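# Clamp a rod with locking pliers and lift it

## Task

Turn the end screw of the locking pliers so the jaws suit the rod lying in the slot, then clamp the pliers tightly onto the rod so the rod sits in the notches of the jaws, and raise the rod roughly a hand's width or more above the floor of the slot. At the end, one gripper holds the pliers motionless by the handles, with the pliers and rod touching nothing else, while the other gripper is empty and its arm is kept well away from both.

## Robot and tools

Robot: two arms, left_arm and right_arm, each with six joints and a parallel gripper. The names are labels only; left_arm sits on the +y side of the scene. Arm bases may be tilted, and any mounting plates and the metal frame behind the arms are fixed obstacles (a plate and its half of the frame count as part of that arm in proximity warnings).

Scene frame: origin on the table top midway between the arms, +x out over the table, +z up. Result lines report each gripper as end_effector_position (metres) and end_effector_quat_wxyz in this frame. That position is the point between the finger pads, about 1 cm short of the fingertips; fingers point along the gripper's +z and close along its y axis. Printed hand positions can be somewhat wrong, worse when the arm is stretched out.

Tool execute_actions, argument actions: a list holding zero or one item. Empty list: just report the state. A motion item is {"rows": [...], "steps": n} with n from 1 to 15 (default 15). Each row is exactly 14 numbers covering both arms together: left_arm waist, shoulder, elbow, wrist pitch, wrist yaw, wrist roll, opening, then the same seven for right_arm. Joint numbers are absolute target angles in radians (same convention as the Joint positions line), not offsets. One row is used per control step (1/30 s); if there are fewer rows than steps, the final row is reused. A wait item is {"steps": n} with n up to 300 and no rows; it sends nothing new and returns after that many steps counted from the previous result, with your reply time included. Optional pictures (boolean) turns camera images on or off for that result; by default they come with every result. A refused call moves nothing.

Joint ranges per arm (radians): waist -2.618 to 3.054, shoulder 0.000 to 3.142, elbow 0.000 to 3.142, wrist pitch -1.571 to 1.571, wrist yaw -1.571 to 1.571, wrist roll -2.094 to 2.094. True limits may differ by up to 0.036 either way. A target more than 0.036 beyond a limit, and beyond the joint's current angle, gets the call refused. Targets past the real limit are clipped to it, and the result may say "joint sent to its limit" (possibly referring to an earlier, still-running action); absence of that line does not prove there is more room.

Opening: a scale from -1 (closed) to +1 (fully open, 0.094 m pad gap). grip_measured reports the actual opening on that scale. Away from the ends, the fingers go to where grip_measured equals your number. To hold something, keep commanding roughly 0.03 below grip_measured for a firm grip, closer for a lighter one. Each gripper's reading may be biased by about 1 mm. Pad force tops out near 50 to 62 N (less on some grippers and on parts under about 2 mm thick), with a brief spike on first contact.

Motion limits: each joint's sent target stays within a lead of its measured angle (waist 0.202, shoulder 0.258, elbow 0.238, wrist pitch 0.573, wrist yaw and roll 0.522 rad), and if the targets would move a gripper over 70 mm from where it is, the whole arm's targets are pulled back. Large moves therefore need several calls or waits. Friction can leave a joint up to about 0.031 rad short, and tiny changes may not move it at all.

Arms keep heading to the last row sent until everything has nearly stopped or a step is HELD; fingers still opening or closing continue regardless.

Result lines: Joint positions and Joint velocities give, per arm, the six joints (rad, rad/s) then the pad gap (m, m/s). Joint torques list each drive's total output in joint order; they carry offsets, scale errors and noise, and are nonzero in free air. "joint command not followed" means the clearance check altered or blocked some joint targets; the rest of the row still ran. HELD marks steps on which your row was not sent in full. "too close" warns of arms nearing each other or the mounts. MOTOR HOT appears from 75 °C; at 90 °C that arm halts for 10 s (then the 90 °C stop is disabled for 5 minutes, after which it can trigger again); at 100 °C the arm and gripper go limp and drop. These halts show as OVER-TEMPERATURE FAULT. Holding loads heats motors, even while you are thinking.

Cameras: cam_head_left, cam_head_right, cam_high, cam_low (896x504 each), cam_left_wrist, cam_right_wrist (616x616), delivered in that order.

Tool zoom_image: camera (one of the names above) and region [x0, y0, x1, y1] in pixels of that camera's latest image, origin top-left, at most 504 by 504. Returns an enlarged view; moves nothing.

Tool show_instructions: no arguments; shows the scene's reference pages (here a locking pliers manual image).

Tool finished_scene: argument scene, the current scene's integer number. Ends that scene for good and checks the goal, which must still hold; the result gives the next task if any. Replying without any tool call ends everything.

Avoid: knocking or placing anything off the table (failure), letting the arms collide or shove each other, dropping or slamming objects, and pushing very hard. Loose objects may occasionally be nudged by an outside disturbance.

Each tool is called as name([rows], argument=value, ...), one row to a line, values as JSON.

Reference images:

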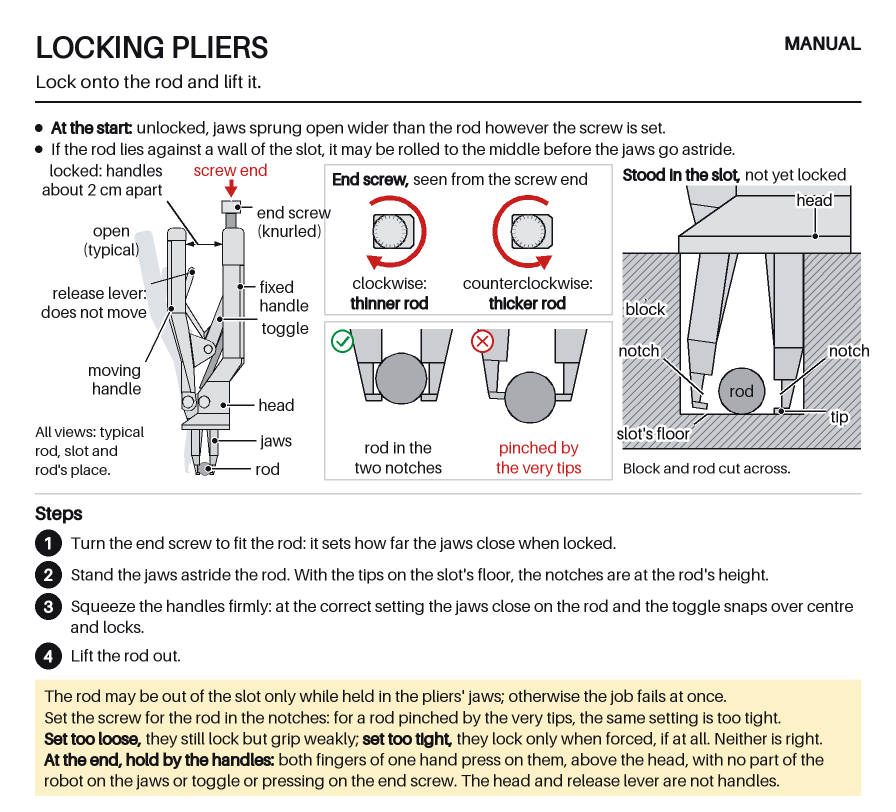

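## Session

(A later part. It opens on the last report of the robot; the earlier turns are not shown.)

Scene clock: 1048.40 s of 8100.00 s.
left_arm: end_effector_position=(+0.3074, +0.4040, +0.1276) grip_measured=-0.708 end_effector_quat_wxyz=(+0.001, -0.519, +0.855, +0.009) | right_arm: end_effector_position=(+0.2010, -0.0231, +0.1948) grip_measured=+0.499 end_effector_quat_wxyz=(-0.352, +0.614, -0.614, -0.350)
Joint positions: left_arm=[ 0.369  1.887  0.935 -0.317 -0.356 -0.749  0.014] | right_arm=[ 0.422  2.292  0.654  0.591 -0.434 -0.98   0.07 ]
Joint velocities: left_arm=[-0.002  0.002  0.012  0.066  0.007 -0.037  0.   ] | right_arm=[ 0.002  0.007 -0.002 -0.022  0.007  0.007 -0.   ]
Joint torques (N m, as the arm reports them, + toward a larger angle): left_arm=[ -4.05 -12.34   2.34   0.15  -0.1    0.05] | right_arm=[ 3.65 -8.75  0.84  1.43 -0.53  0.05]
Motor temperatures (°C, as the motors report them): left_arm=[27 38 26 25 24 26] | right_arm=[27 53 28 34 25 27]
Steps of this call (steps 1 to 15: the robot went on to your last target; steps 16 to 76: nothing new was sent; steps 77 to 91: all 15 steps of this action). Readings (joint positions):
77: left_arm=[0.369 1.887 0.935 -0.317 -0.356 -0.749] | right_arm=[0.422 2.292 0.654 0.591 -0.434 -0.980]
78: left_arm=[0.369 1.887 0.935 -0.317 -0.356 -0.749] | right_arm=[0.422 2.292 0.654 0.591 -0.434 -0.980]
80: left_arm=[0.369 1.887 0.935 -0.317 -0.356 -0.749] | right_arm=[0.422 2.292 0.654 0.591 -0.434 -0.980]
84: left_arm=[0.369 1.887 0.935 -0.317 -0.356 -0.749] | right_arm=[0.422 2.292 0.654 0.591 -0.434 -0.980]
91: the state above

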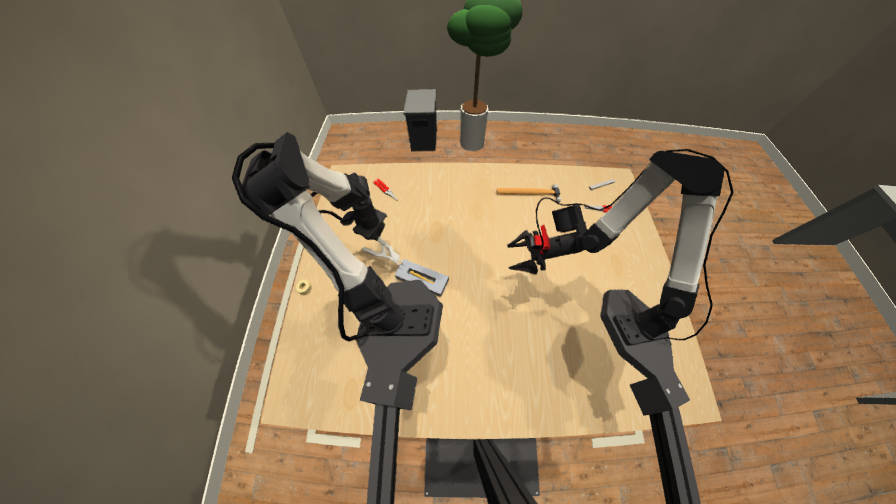

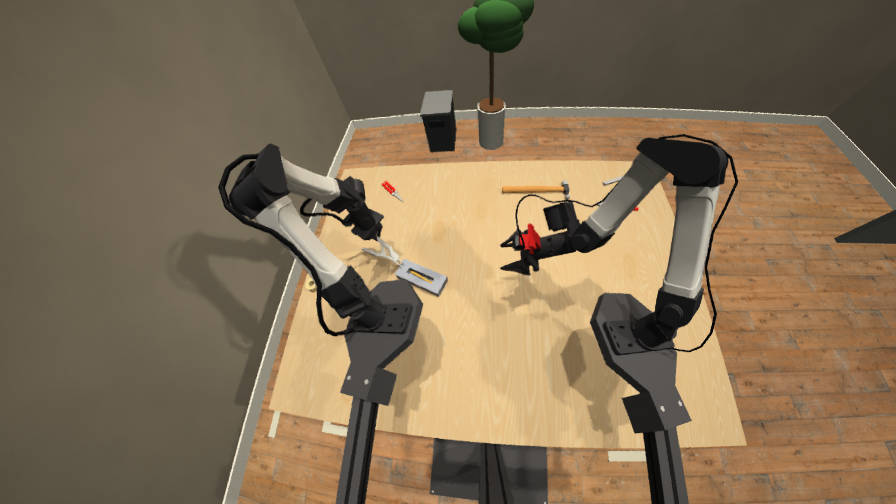

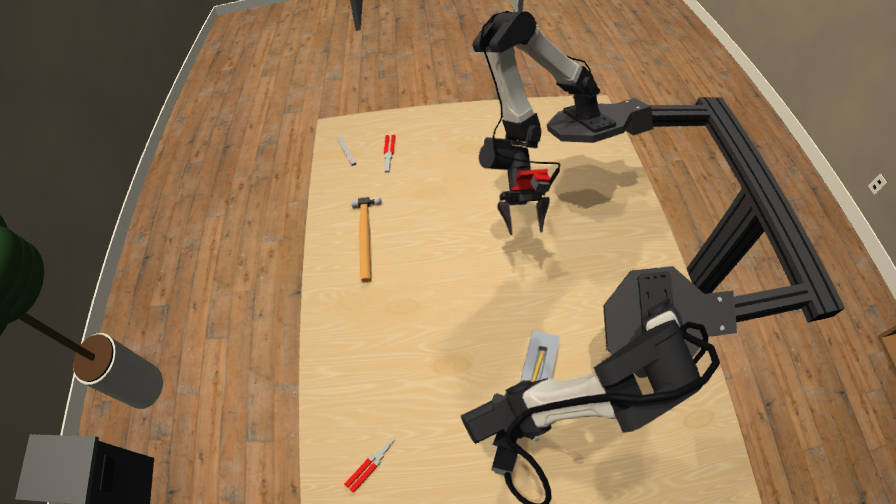

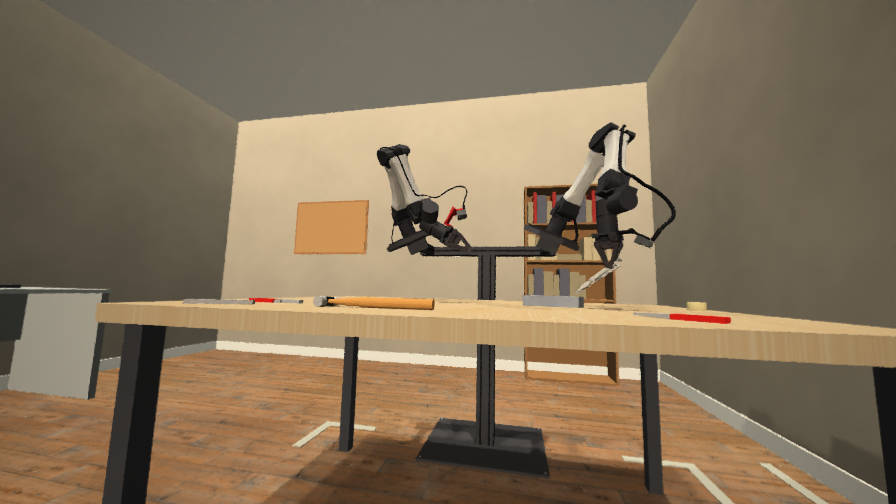

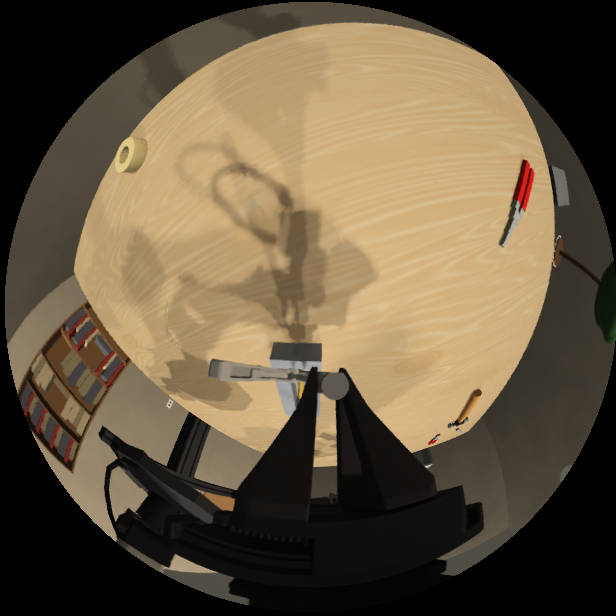

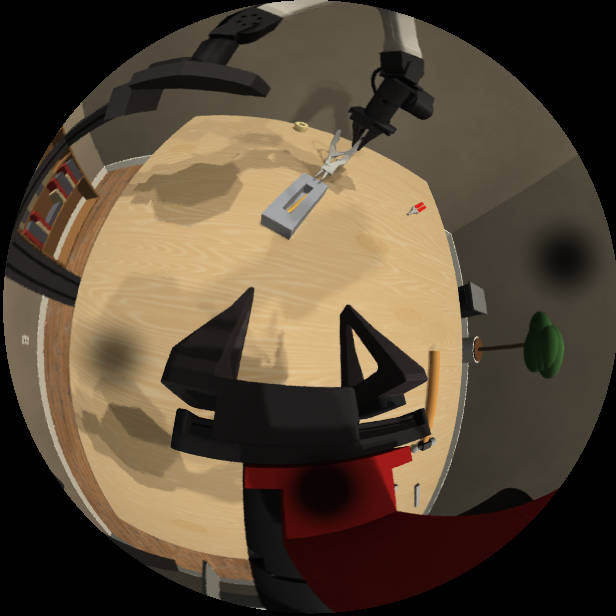

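execute_actions([
  {"rows":[[0.357,1.876,0.916,-0.338,-0.361,-0.755,-0.7065,0.425,2.283,0.63,0.6,-0.44,-0.98,0.5]],"steps":15},
])

Scene clock: 1052.07 s of 8100.00 s.
left_arm: end_effector_position=(+0.3069, +0.4038, +0.1276) grip_measured=-0.706 end_effector_quat_wxyz=(-0.000, -0.518, +0.855, +0.009) | right_arm: end_effector_position=(+0.2010, -0.0231, +0.1948) grip_measured=+0.499 end_effector_quat_wxyz=(-0.352, +0.614, -0.614, -0.350)
Joint positions: left_arm=[ 0.369  1.887  0.935 -0.319 -0.356 -0.75   0.014] | right_arm=[ 0.422  2.292  0.654  0.591 -0.434 -0.98   0.07 ]
Joint velocities: left_arm=[-0.002 -0.022 -0.002  0.007  0.051 -0.081 -0.001] | right_arm=[ 0.012 -0.007  0.007 -0.022 -0.081 -0.037 -0.   ]
Joint torques (N m, as the arm reports them, + toward a larger angle): left_arm=[ -4.04 -12.35   2.35   0.17  -0.1    0.05] | right_arm=[ 3.79 -8.88  0.87  1.44 -0.51  0.04]
Motor temperatures (°C, as the motors report them): left_arm=[27 38 26 25 24 26] | right_arm=[27 53 28 34 25 27]
Steps of this call (steps 1 to 15: the robot went on to your last target; steps 16 to 95: nothing new was sent; steps 96 to 110: all 15 steps of this action). Readings (joint positions):
96: left_arm=[0.369 1.887 0.935 -0.317 -0.356 -0.749] | right_arm=[0.422 2.292 0.654 0.591 -0.434 -0.980]
97: left_arm=[0.369 1.887 0.935 -0.318 -0.356 -0.749] | right_arm=[0.422 2.292 0.654 0.591 -0.434 -0.980]
99: left_arm=[0.369 1.887 0.935 -0.319 -0.356 -0.749] | right_arm=[0.422 2.292 0.654 0.591 -0.434 -0.980]
103: left_arm=[0.369 1.887 0.935 -0.319 -0.356 -0.750] | right_arm=[0.422 2.292 0.654 0.591 -0.434 -0.980]
110: the state above

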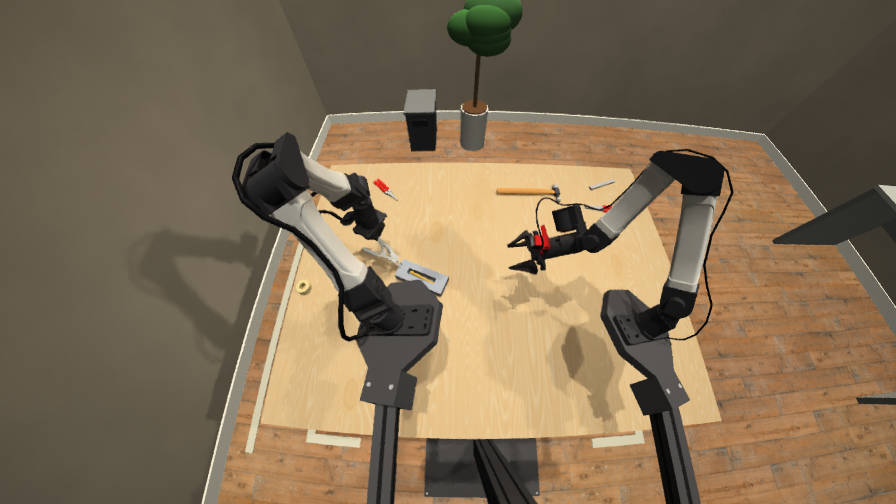

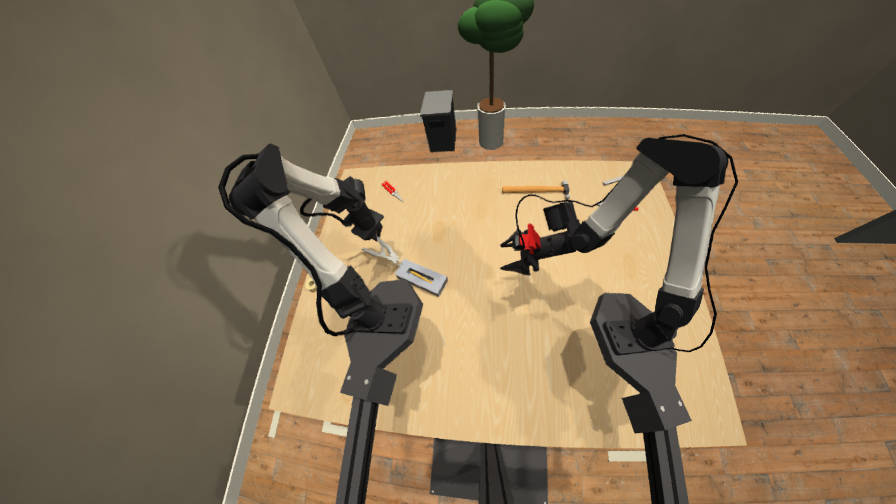

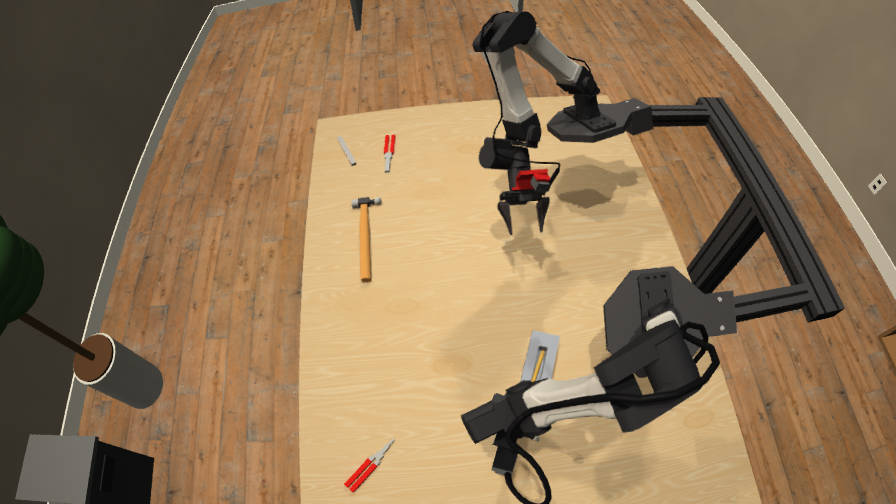

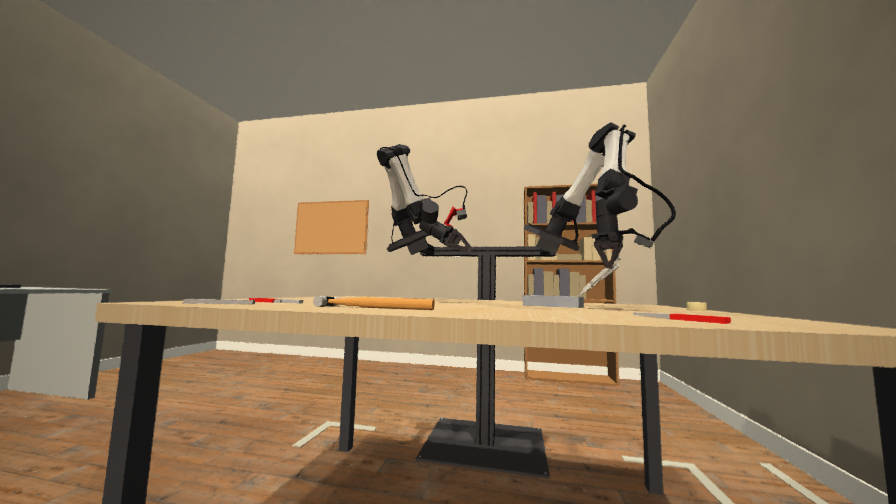

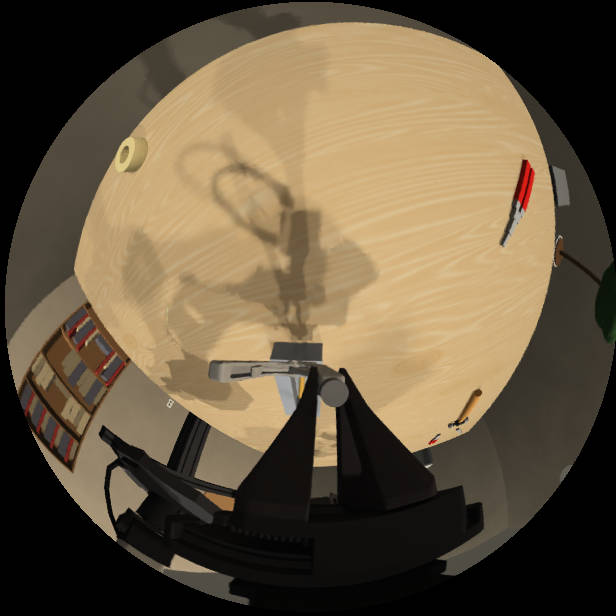

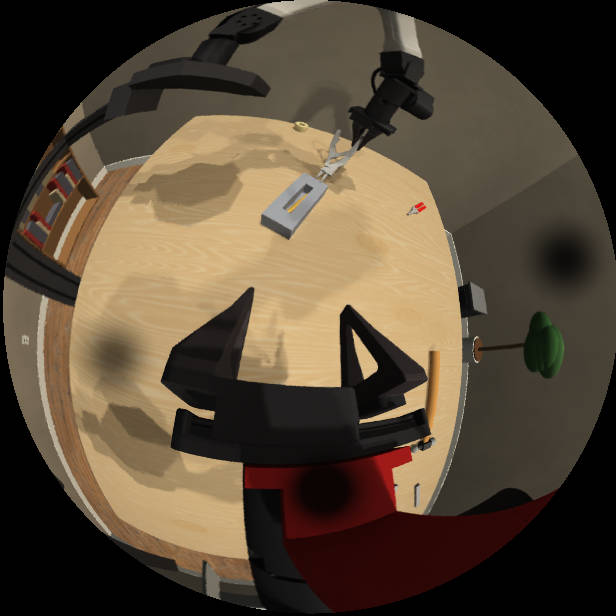

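zoom_image(camera="cam_low", region=[510, 220, 670, 320])

zoom_image(camera="cam_right_wrist", region=[250, 100, 410, 250])

Region (510, 220, 670, 320) of cam_low's 896x504 image, scaled by 3.150, with more detail than that image has; it fills the top 315 rows of this view, and the rest is white.

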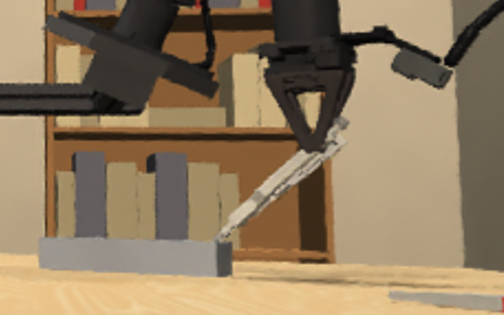

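Region (250, 100, 410, 250) of cam_right_wrist's 616x616 image, scaled by 3.150, with more detail than that image has; it fills the top 472 rows of this view, and the rest is white.

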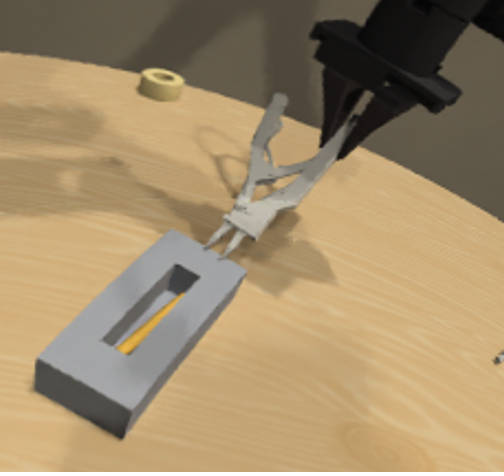

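execute_actions([
  {"rows":[[0.38,1.88,0.95,-0.338,-0.35,-0.745,-0.71,0.425,2.283,0.63,0.6,-0.44,-0.98,0.5],[0.386,1.88,0.958,-0.338,-0.35,-0.74,-0.71,0.425,2.283,0.63,0.6,-0.44,-0.98,0.5],[0.392,1.885,0.966,-0.338,-0.35,-0.735,-0.71,0.425,2.283,0.63,0.6,-0.44,-0.98,0.5],[0.398,1.89,0.974,-0.33,-0.35,-0.73,-0.71,0.425,2.283,0.63,0.6,-0.44,-0.98,0.5],[0.4,1.898,0.976,-0.32,-0.345,-0.725,-0.71,0.425,2.283,0.63,0.6,-0.44,-0.98,0.5],[0.402,1.906,0.977,-0.31,-0.345,-0.72,-0.71,0.425,2.283,0.63,0.6,-0.44,-0.98,0.5],[0.404,1.914,0.978,-0.3,-0.345,-0.715,-0.71,0.425,2.283,0.63,0.6,-0.44,-0.98,0.5],[0.406,1.922,0.978,-0.29,-0.345,-0.71,-0.71,0.425,2.283,0.63,0.6,-0.44,-0.98,0.5],[0.408,1.93,0.978,-0.283,-0.345,-0.71,-0.71,0.425,2.283,0.63,0.6,-0.44,-0.98,0.5],[0.41,1.938,0.978,-0.278,-0.345,-0.71,-0.71,0.425,2.283,0.63,0.6,-0.44,-0.98,0.5],[0.41,1.946,0.978,-0.278,-0.345,-0.71,-0.71,0.425,2.283,0.63,0.6,-0.44,-0.98,0.5]],"steps":15},
], pictures=false)

execute_actions([
  {"steps":12},
])

zoom_image(camera="cam_low", region=[510, 220, 670, 320])

Scene clock: 1081.37 s of 8100.00 s.
left_arm: end_effector_position=(+0.3118, +0.4134, +0.1162) grip_measured=-0.706 end_effector_quat_wxyz=(+0.002, -0.519, +0.855, +0.011) | right_arm: end_effector_position=(+0.2010, -0.0231, +0.1948) grip_measured=+0.499 end_effector_quat_wxyz=(-0.352, +0.614, -0.614, -0.350)
Joint positions: left_arm=[ 0.399  1.931  0.965 -0.29  -0.353 -0.719  0.014] | right_arm=[ 0.422  2.292  0.654  0.591 -0.434 -0.98   0.07 ]
Joint velocities: left_arm=[-0.002  0.042 -0.002 -0.066 -0.022 -0.007  0.001] | right_arm=[-0.002 -0.002 -0.017  0.022 -0.051  0.007  0.   ]
Joint torques (N m, as the arm reports them, + toward a larger angle): left_arm=[ -2.37 -10.53   5.09   0.54  -0.01   0.17] | right_arm=[ 3.75 -8.82  0.61  1.47 -0.51  0.05]
Motor temperatures (°C, as the motors report them): left_arm=[27 39 26 25 24 26] | right_arm=[27 53 28 34 25 27]
Steps of this call (steps 1 to 15: the robot went on to your last target; steps 16 to 864: nothing new was sent; steps 865 to 879: all 15 steps of this action). Readings (joint positions):
865: left_arm=[0.369 1.887 0.935 -0.319 -0.356 -0.750] | right_arm=[0.422 2.292 0.654 0.591 -0.434 -0.980]
866: left_arm=[0.369 1.887 0.935 -0.319 -0.356 -0.749] | right_arm=[0.422 2.292 0.654 0.591 -0.434 -0.980]
868: left_arm=[0.374 1.887 0.940 -0.323 -0.355 -0.746] | right_arm=[0.422 2.292 0.654 0.591 -0.434 -0.980]
872: left_arm=[0.391 1.891 0.959 -0.315 -0.353 -0.733] | right_arm=[0.422 2.292 0.654 0.591 -0.434 -0.980]
879: the state above

Scene clock: 1081.77 s of 8100.00 s.
left_arm: end_effector_position=(+0.3117, +0.4130, +0.1158) grip_measured=-0.706 end_effector_quat_wxyz=(+0.002, -0.518, +0.856, +0.011) | right_arm: end_effector_position=(+0.2010, -0.0231, +0.1948) grip_measured=+0.499 end_effector_quat_wxyz=(-0.352, +0.614, -0.614, -0.350)
Joint positions: left_arm=[ 0.399  1.932  0.965 -0.29  -0.352 -0.716  0.014] | right_arm=[ 0.422  2.292  0.654  0.591 -0.434 -0.98   0.07 ]
Joint velocities: left_arm=[-0.002 -0.012  0.002  0.007  0.037  0.051 -0.   ] | right_arm=[-0.022  0.002 -0.027 -0.007 -0.037  0.022 -0.001]
Joint torques (N m, as the arm reports them, + toward a larger angle): left_arm=[ -2.39 -10.37   5.06   0.52   0.01   0.18] | right_arm=[ 3.65 -8.94  0.72  1.51 -0.49  0.07]
Motor temperatures (°C, as the motors report them): left_arm=[27 38 26 25 24 26] | right_arm=[27 53 28 34 25 27]
Steps of this call (steps 1 to 12: the robot went on to your last target). Readings (joint positions):
1: left_arm=[0.399 1.932 0.965 -0.290 -0.352 -0.718] | right_arm=[0.422 2.292 0.654 0.591 -0.434 -0.980]
2: left_arm=[0.399 1.932 0.965 -0.290 -0.352 -0.718] | right_arm=[0.422 2.292 0.654 0.591 -0.434 -0.980]
4: left_arm=[0.399 1.932 0.965 -0.290 -0.352 -0.717] | right_arm=[0.422 2.292 0.654 0.591 -0.434 -0.980]
8: left_arm=[0.399 1.932 0.965 -0.290 -0.352 -0.717] | right_arm=[0.422 2.292 0.654 0.591 -0.434 -0.980]
12: the state above

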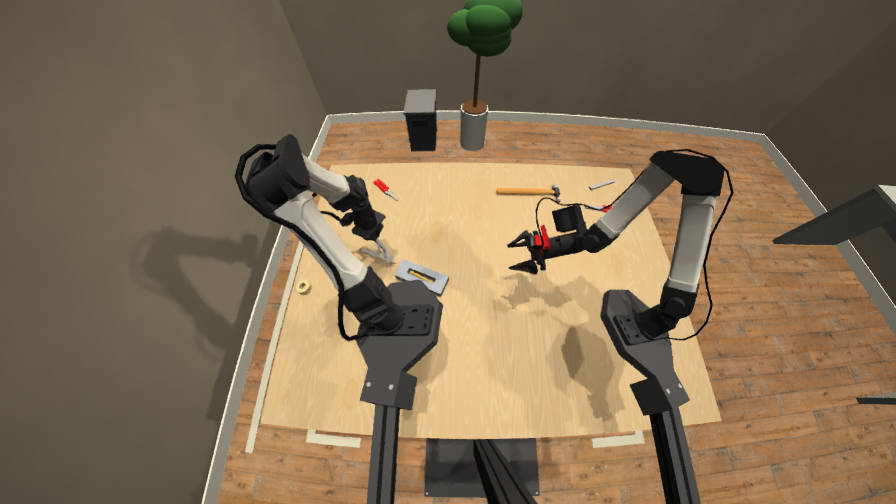

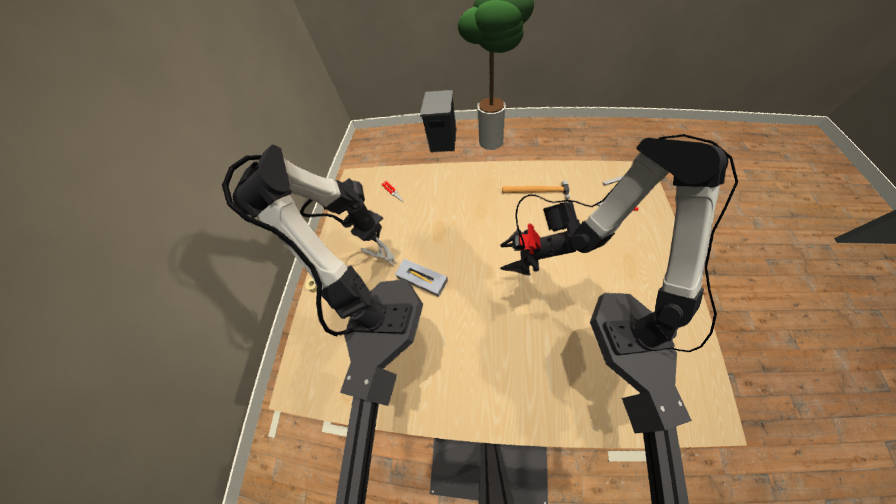

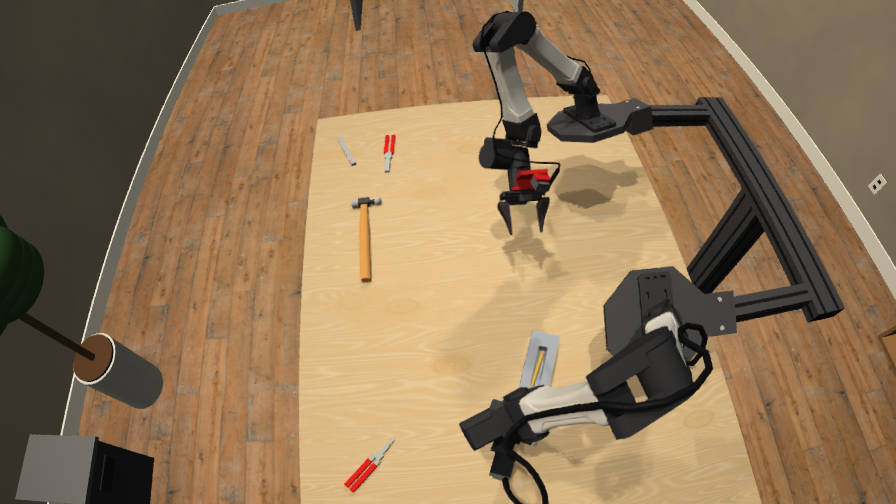

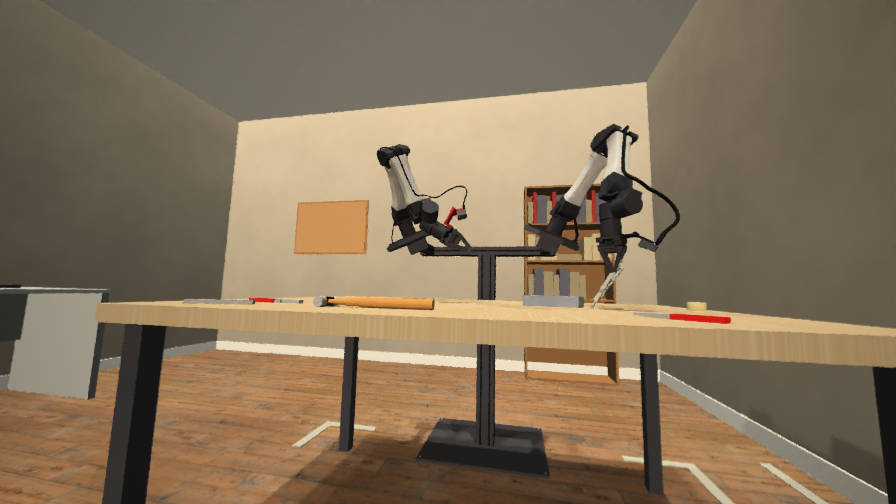

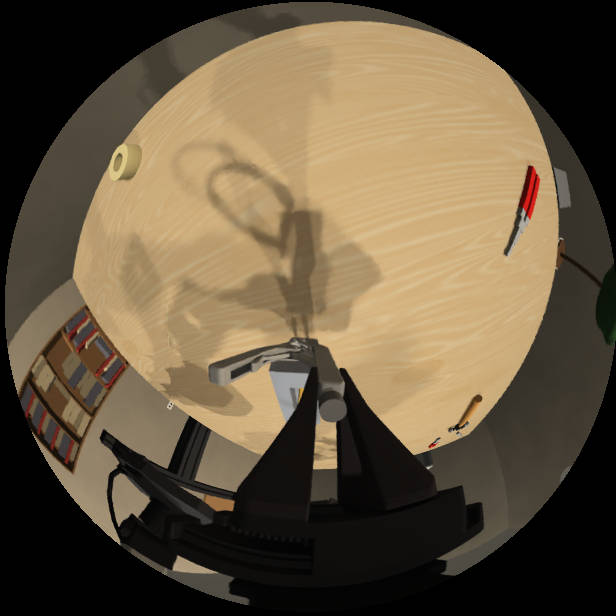

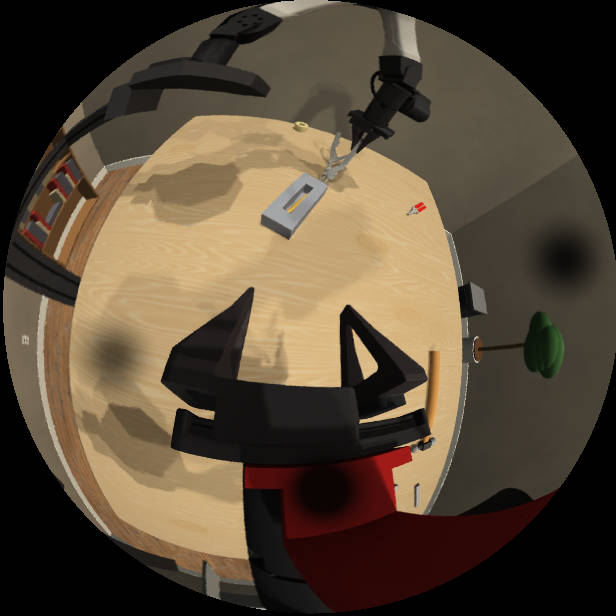

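Region (510, 220, 670, 320) of cam_low's 896x504 image, scaled by 3.150, with more detail than that image has; it fills the top 315 rows of this view, and the rest is white.

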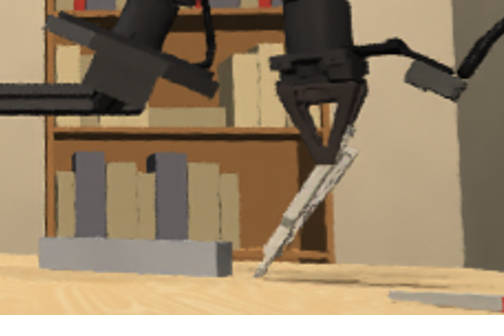

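execute_actions([
  {"rows":[[0.385,1.918,0.945,-0.3,-0.357,-0.725,-0.711,0.425,2.283,0.63,0.6,-0.44,-0.98,0.5],[0.379,1.912,0.938,-0.305,-0.358,-0.732,-0.711,0.425,2.283,0.63,0.6,-0.44,-0.98,0.5],[0.373,1.906,0.932,-0.31,-0.36,-0.74,-0.711,0.425,2.283,0.63,0.6,-0.44,-0.98,0.5],[0.367,1.9,0.926,-0.313,-0.361,-0.747,-0.711,0.425,2.283,0.63,0.6,-0.44,-0.98,0.5],[0.361,1.895,0.919,-0.315,-0.363,-0.755,-0.711,0.425,2.283,0.63,0.6,-0.44,-0.98,0.5],[0.355,1.889,0.913,-0.317,-0.364,-0.762,-0.711,0.425,2.283,0.63,0.6,-0.44,-0.98,0.5],[0.349,1.884,0.906,-0.319,-0.366,-0.77,-0.711,0.425,2.283,0.63,0.6,-0.44,-0.98,0.5],[0.343,1.878,0.9,-0.321,-0.367,-0.777,-0.711,0.425,2.283,0.63,0.6,-0.44,-0.98,0.5],[0.337,1.873,0.893,-0.322,-0.369,-0.785,-0.711,0.425,2.283,0.63,0.6,-0.44,-0.98,0.5],[0.331,1.867,0.887,-0.324,-0.37,-0.792,-0.711,0.425,2.283,0.63,0.6,-0.44,-0.98,0.5],[0.325,1.862,0.88,-0.325,-0.372,-0.8,-0.711,0.425,2.283,0.63,0.6,-0.44,-0.98,0.5],[0.319,1.856,0.874,-0.327,-0.373,-0.807,-0.711,0.425,2.283,0.63,0.6,-0.44,-0.98,0.5],[0.313,1.851,0.868,-0.328,-0.375,-0.815,-0.711,0.425,2.283,0.63,0.6,-0.44,-0.98,0.5],[0.307,1.846,0.861,-0.329,-0.376,-0.822,-0.711,0.425,2.283,0.63,0.6,-0.44,-0.98,0.5],[0.302,1.841,0.855,-0.33,-0.377,-0.83,-0.711,0.425,2.283,0.63,0.6,-0.44,-0.98,0.5]],"steps":15},
], pictures=false)

execute_actions([
  {"rows":[[0.294,1.837,0.849,-0.332,-0.379,-0.84,-0.711,0.425,2.283,0.63,0.6,-0.44,-0.98,0.5],[0.286,1.832,0.843,-0.333,-0.381,-0.85,-0.711,0.425,2.283,0.63,0.6,-0.44,-0.98,0.5],[0.277,1.828,0.837,-0.335,-0.383,-0.86,-0.711,0.425,2.283,0.63,0.6,-0.44,-0.98,0.5],[0.269,1.823,0.831,-0.337,-0.385,-0.87,-0.711,0.425,2.283,0.63,0.6,-0.44,-0.98,0.5],[0.261,1.819,0.825,-0.338,-0.388,-0.88,-0.711,0.425,2.283,0.63,0.6,-0.44,-0.98,0.5],[0.253,1.815,0.819,-0.34,-0.39,-0.89,-0.711,0.425,2.283,0.63,0.6,-0.44,-0.98,0.5],[0.245,1.81,0.813,-0.342,-0.392,-0.9,-0.711,0.425,2.283,0.63,0.6,-0.44,-0.98,0.5],[0.237,1.806,0.806,-0.343,-0.394,-0.91,-0.711,0.425,2.283,0.63,0.6,-0.44,-0.98,0.5],[0.229,1.801,0.8,-0.345,-0.396,-0.92,-0.711,0.425,2.283,0.63,0.6,-0.44,-0.98,0.5],[0.22,1.797,0.794,-0.347,-0.398,-0.93,-0.711,0.425,2.283,0.63,0.6,-0.44,-0.98,0.5],[0.212,1.793,0.788,-0.348,-0.4,-0.94,-0.711,0.425,2.283,0.63,0.6,-0.44,-0.98,0.5],[0.204,1.788,0.782,-0.35,-0.403,-0.95,-0.711,0.425,2.283,0.63,0.6,-0.44,-0.98,0.5],[0.196,1.784,0.776,-0.352,-0.405,-0.96,-0.711,0.425,2.283,0.63,0.6,-0.44,-0.98,0.5],[0.188,1.779,0.77,-0.353,-0.407,-0.97,-0.711,0.425,2.283,0.63,0.6,-0.44,-0.98,0.5],[0.18,1.775,0.764,-0.355,-0.409,-0.975,-0.711,0.425,2.283,0.63,0.6,-0.44,-0.98,0.5]],"steps":15},
], pictures=false)

execute_actions([
  {"steps":15},
])

zoom_image(camera="cam_low", region=[510, 220, 670, 320])

Scene clock: 1098.50 s of 8100.00 s.
left_arm: end_effector_position=(+0.2992, +0.3862, +0.1314) grip_measured=-0.706 end_effector_quat_wxyz=(-0.002, -0.517, +0.856, +0.007) | right_arm: end_effector_position=(+0.2010, -0.0231, +0.1948) grip_measured=+0.499 end_effector_quat_wxyz=(-0.352, +0.614, -0.614, -0.350)
Joint positions: left_arm=[ 0.324  1.866  0.883 -0.305 -0.364 -0.793  0.014] | right_arm=[ 0.422  2.292  0.654  0.591 -0.434 -0.98   0.07 ]
Joint velocities: left_arm=[-0.164 -0.154 -0.198 -0.051  0.007 -0.11   0.001] | right_arm=[ 0.012 -0.002 -0.012 -0.022 -0.007 -0.066  0.001]
Joint torques (N m, as the arm reports them, + toward a larger angle): left_arm=[ -4.08 -12.25   2.32   0.17  -0.15   0.08] | right_arm=[ 3.74 -8.74  0.79  1.44 -0.49  0.07]
Motor temperatures (°C, as the motors report them): left_arm=[27 38 27 25 24 26] | right_arm=[27 53 28 34 25 27]
Steps of this call (steps 1 to 15: the robot went on to your last target; steps 16 to 487: nothing new was sent; steps 488 to 502: all 15 steps of this action). Readings (joint positions):
488: left_arm=[0.399 1.932 0.965 -0.290 -0.352 -0.716] | right_arm=[0.422 2.292 0.654 0.591 -0.434 -0.980]
489: left_arm=[0.398 1.932 0.965 -0.290 -0.352 -0.718] | right_arm=[0.422 2.292 0.654 0.591 -0.434 -0.980]
491: left_arm=[0.393 1.926 0.958 -0.290 -0.353 -0.724] | right_arm=[0.422 2.292 0.654 0.591 -0.434 -0.980]
495: left_arm=[0.367 1.903 0.929 -0.295 -0.357 -0.746] | right_arm=[0.422 2.292 0.654 0.591 -0.434 -0.980]
502: the state above

Scene clock: 1099.00 s of 8100.00 s.
left_arm: end_effector_position=(+0.2827, +0.3517, +0.1492) grip_measured=-0.706 end_effector_quat_wxyz=(-0.002, -0.524, +0.852, +0.007) | right_arm: end_effector_position=(+0.2010, -0.0231, +0.1948) grip_measured=+0.499 end_effector_quat_wxyz=(-0.352, +0.614, -0.614, -0.350)
Joint positions: left_arm=[ 0.206  1.798  0.792 -0.328 -0.394 -0.931  0.014] | right_arm=[ 0.422  2.292  0.654  0.591 -0.434 -0.98   0.07 ]
Joint velocities: left_arm=[-0.217 -0.129 -0.168 -0.11  -0.081 -0.33  -0.001] | right_arm=[-0.012 -0.007 -0.007  0.007  0.022  0.007  0.   ]
Joint torques (N m, as the arm reports them, + toward a larger angle): left_arm=[ -4.02 -11.26   2.37   0.13  -0.11   0.06] | right_arm=[ 3.9  -8.97  0.8   1.46 -0.49  0.09]
Motor temperatures (°C, as the motors report them): left_arm=[27 38 27 25 24 26] | right_arm=[27 53 28 34 25 27]
Steps of this call (steps 1 to 15: all 15 steps of this action). Readings (joint positions):
1: left_arm=[0.318 1.861 0.877 -0.306 -0.365 -0.801] | right_arm=[0.422 2.292 0.654 0.591 -0.434 -0.980]
2: left_arm=[0.312 1.856 0.871 -0.308 -0.367 -0.809] | right_arm=[0.422 2.292 0.654 0.591 -0.434 -0.980]
4: left_arm=[0.297 1.846 0.859 -0.311 -0.371 -0.826] | right_arm=[0.422 2.292 0.654 0.591 -0.434 -0.980]
8: left_arm=[0.264 1.829 0.835 -0.317 -0.379 -0.864] | right_arm=[0.422 2.292 0.654 0.591 -0.434 -0.980]
15: the state above

Scene clock: 1099.50 s of 8100.00 s.
left_arm: end_effector_position=(+0.2792, +0.3476, +0.1514) grip_measured=-0.706 end_effector_quat_wxyz=(-0.004, -0.531, +0.847, +0.009) | right_arm: end_effector_position=(+0.2010, -0.0231, +0.1948) grip_measured=+0.499 end_effector_quat_wxyz=(-0.352, +0.614, -0.614, -0.350)
Joint positions: left_arm=[ 0.19   1.791  0.781 -0.337 -0.401 -0.968  0.014] | right_arm=[ 0.422  2.292  0.654  0.591 -0.434 -0.98   0.07 ]
Joint velocities: left_arm=[-0.002 -0.017 -0.012  0.007 -0.066 -0.037 -0.001] | right_arm=[-0.027  0.007 -0.007  0.022  0.051 -0.022 -0.   ]
Joint torques (N m, as the arm reports them, + toward a larger angle): left_arm=[ -3.9  -11.13   2.46   0.14  -0.13   0.04] | right_arm=[ 3.79 -8.8   0.77  1.46 -0.49  0.08]
Motor temperatures (°C, as the motors report them): left_arm=[27 38 27 25 24 26] | right_arm=[27 53 28 34 25 27]
Steps of this call (steps 1 to 15: the robot went on to your last target). Readings (joint positions):
1: left_arm=[0.199 1.795 0.787 -0.330 -0.395 -0.939] | right_arm=[0.422 2.292 0.654 0.591 -0.434 -0.980]
2: left_arm=[0.194 1.792 0.784 -0.333 -0.396 -0.945] | right_arm=[0.422 2.292 0.654 0.591 -0.434 -0.980]
4: left_arm=[0.190 1.791 0.782 -0.335 -0.398 -0.954] | right_arm=[0.422 2.292 0.654 0.591 -0.434 -0.980]
8: left_arm=[0.190 1.791 0.781 -0.336 -0.400 -0.963] | right_arm=[0.422 2.292 0.654 0.591 -0.434 -0.980]
15: the state above

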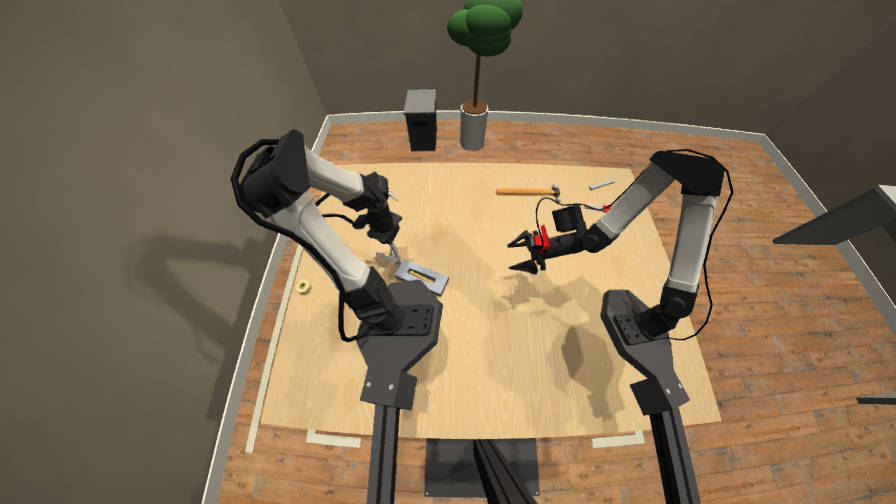

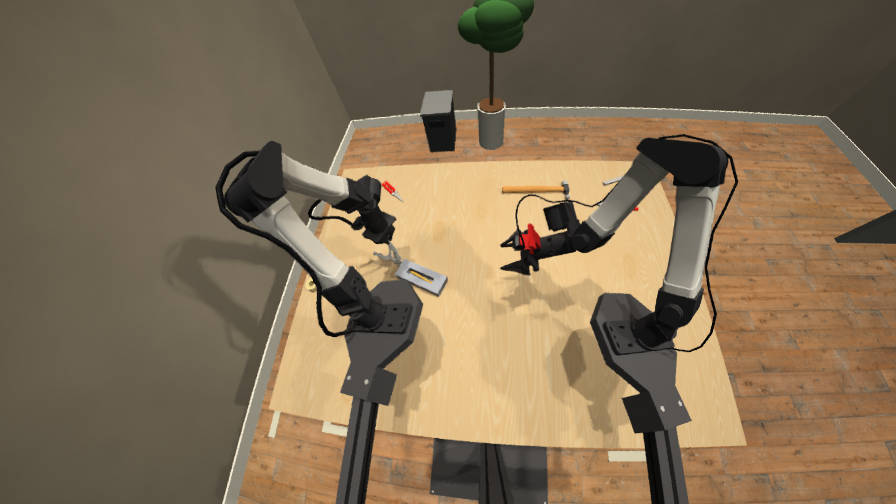

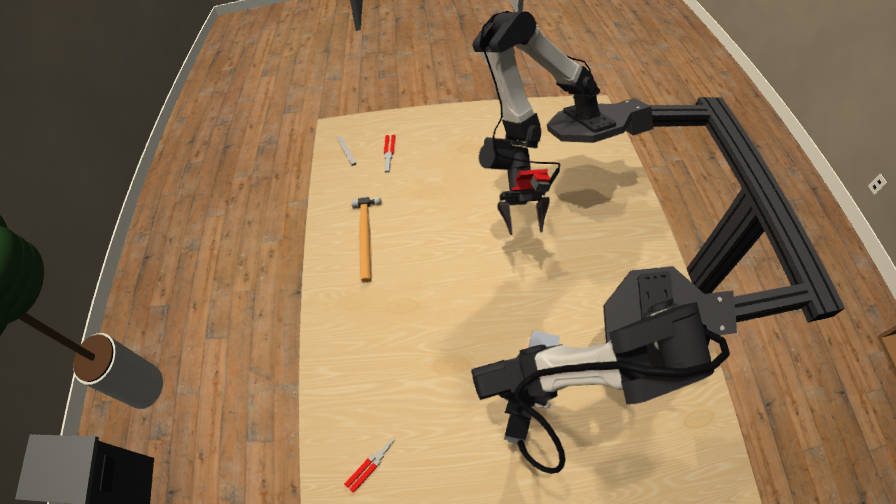

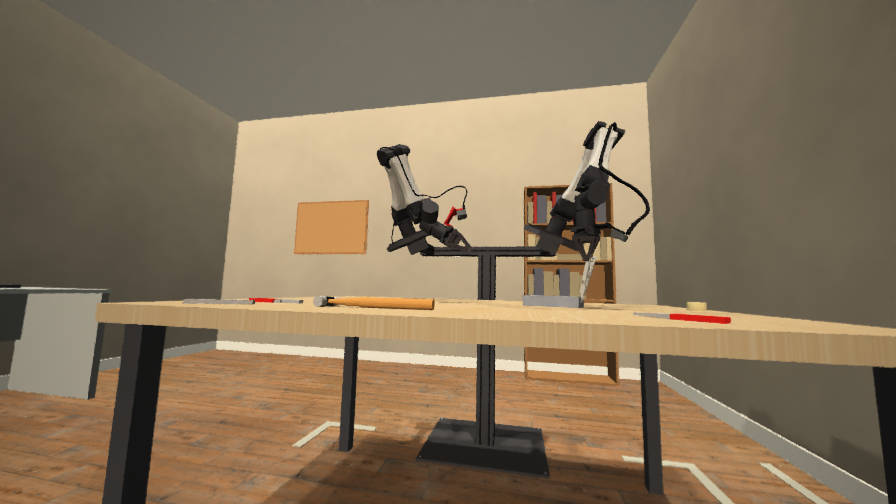

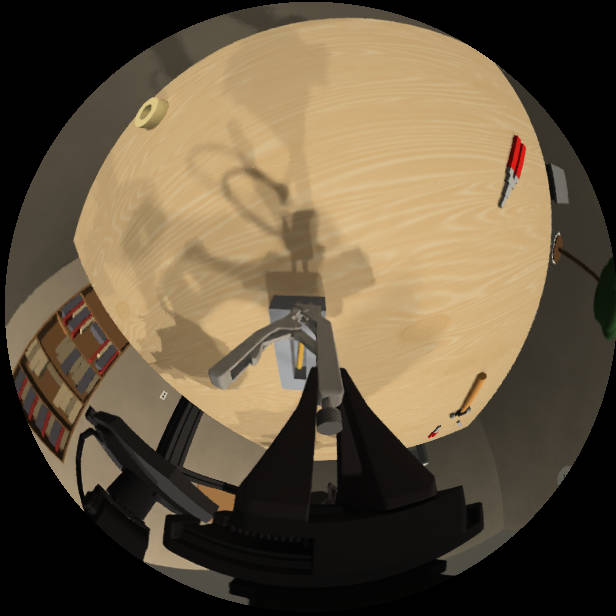

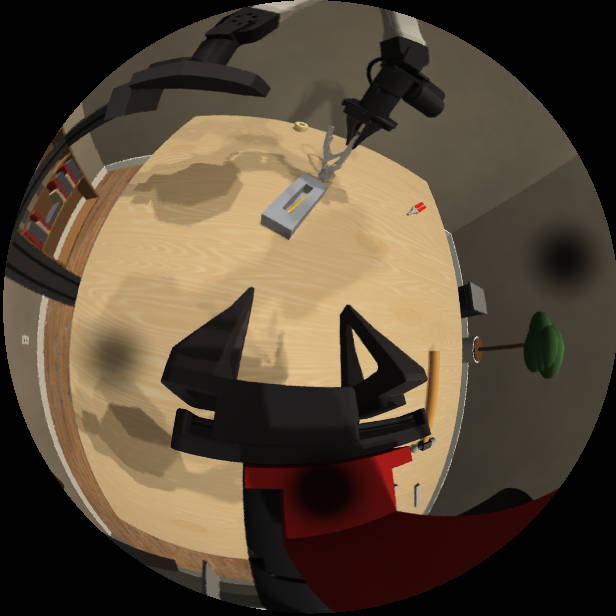

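Region (510, 220, 670, 320) of cam_low's 896x504 image, scaled by 3.150, with more detail than that image has; it fills the top 315 rows of this view, and the rest is white.

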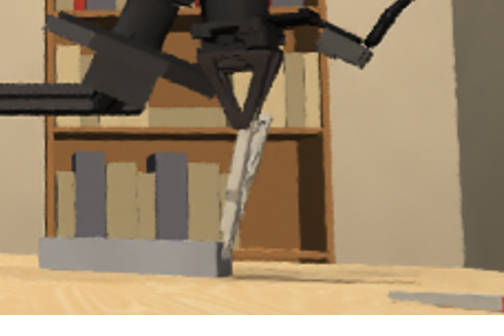

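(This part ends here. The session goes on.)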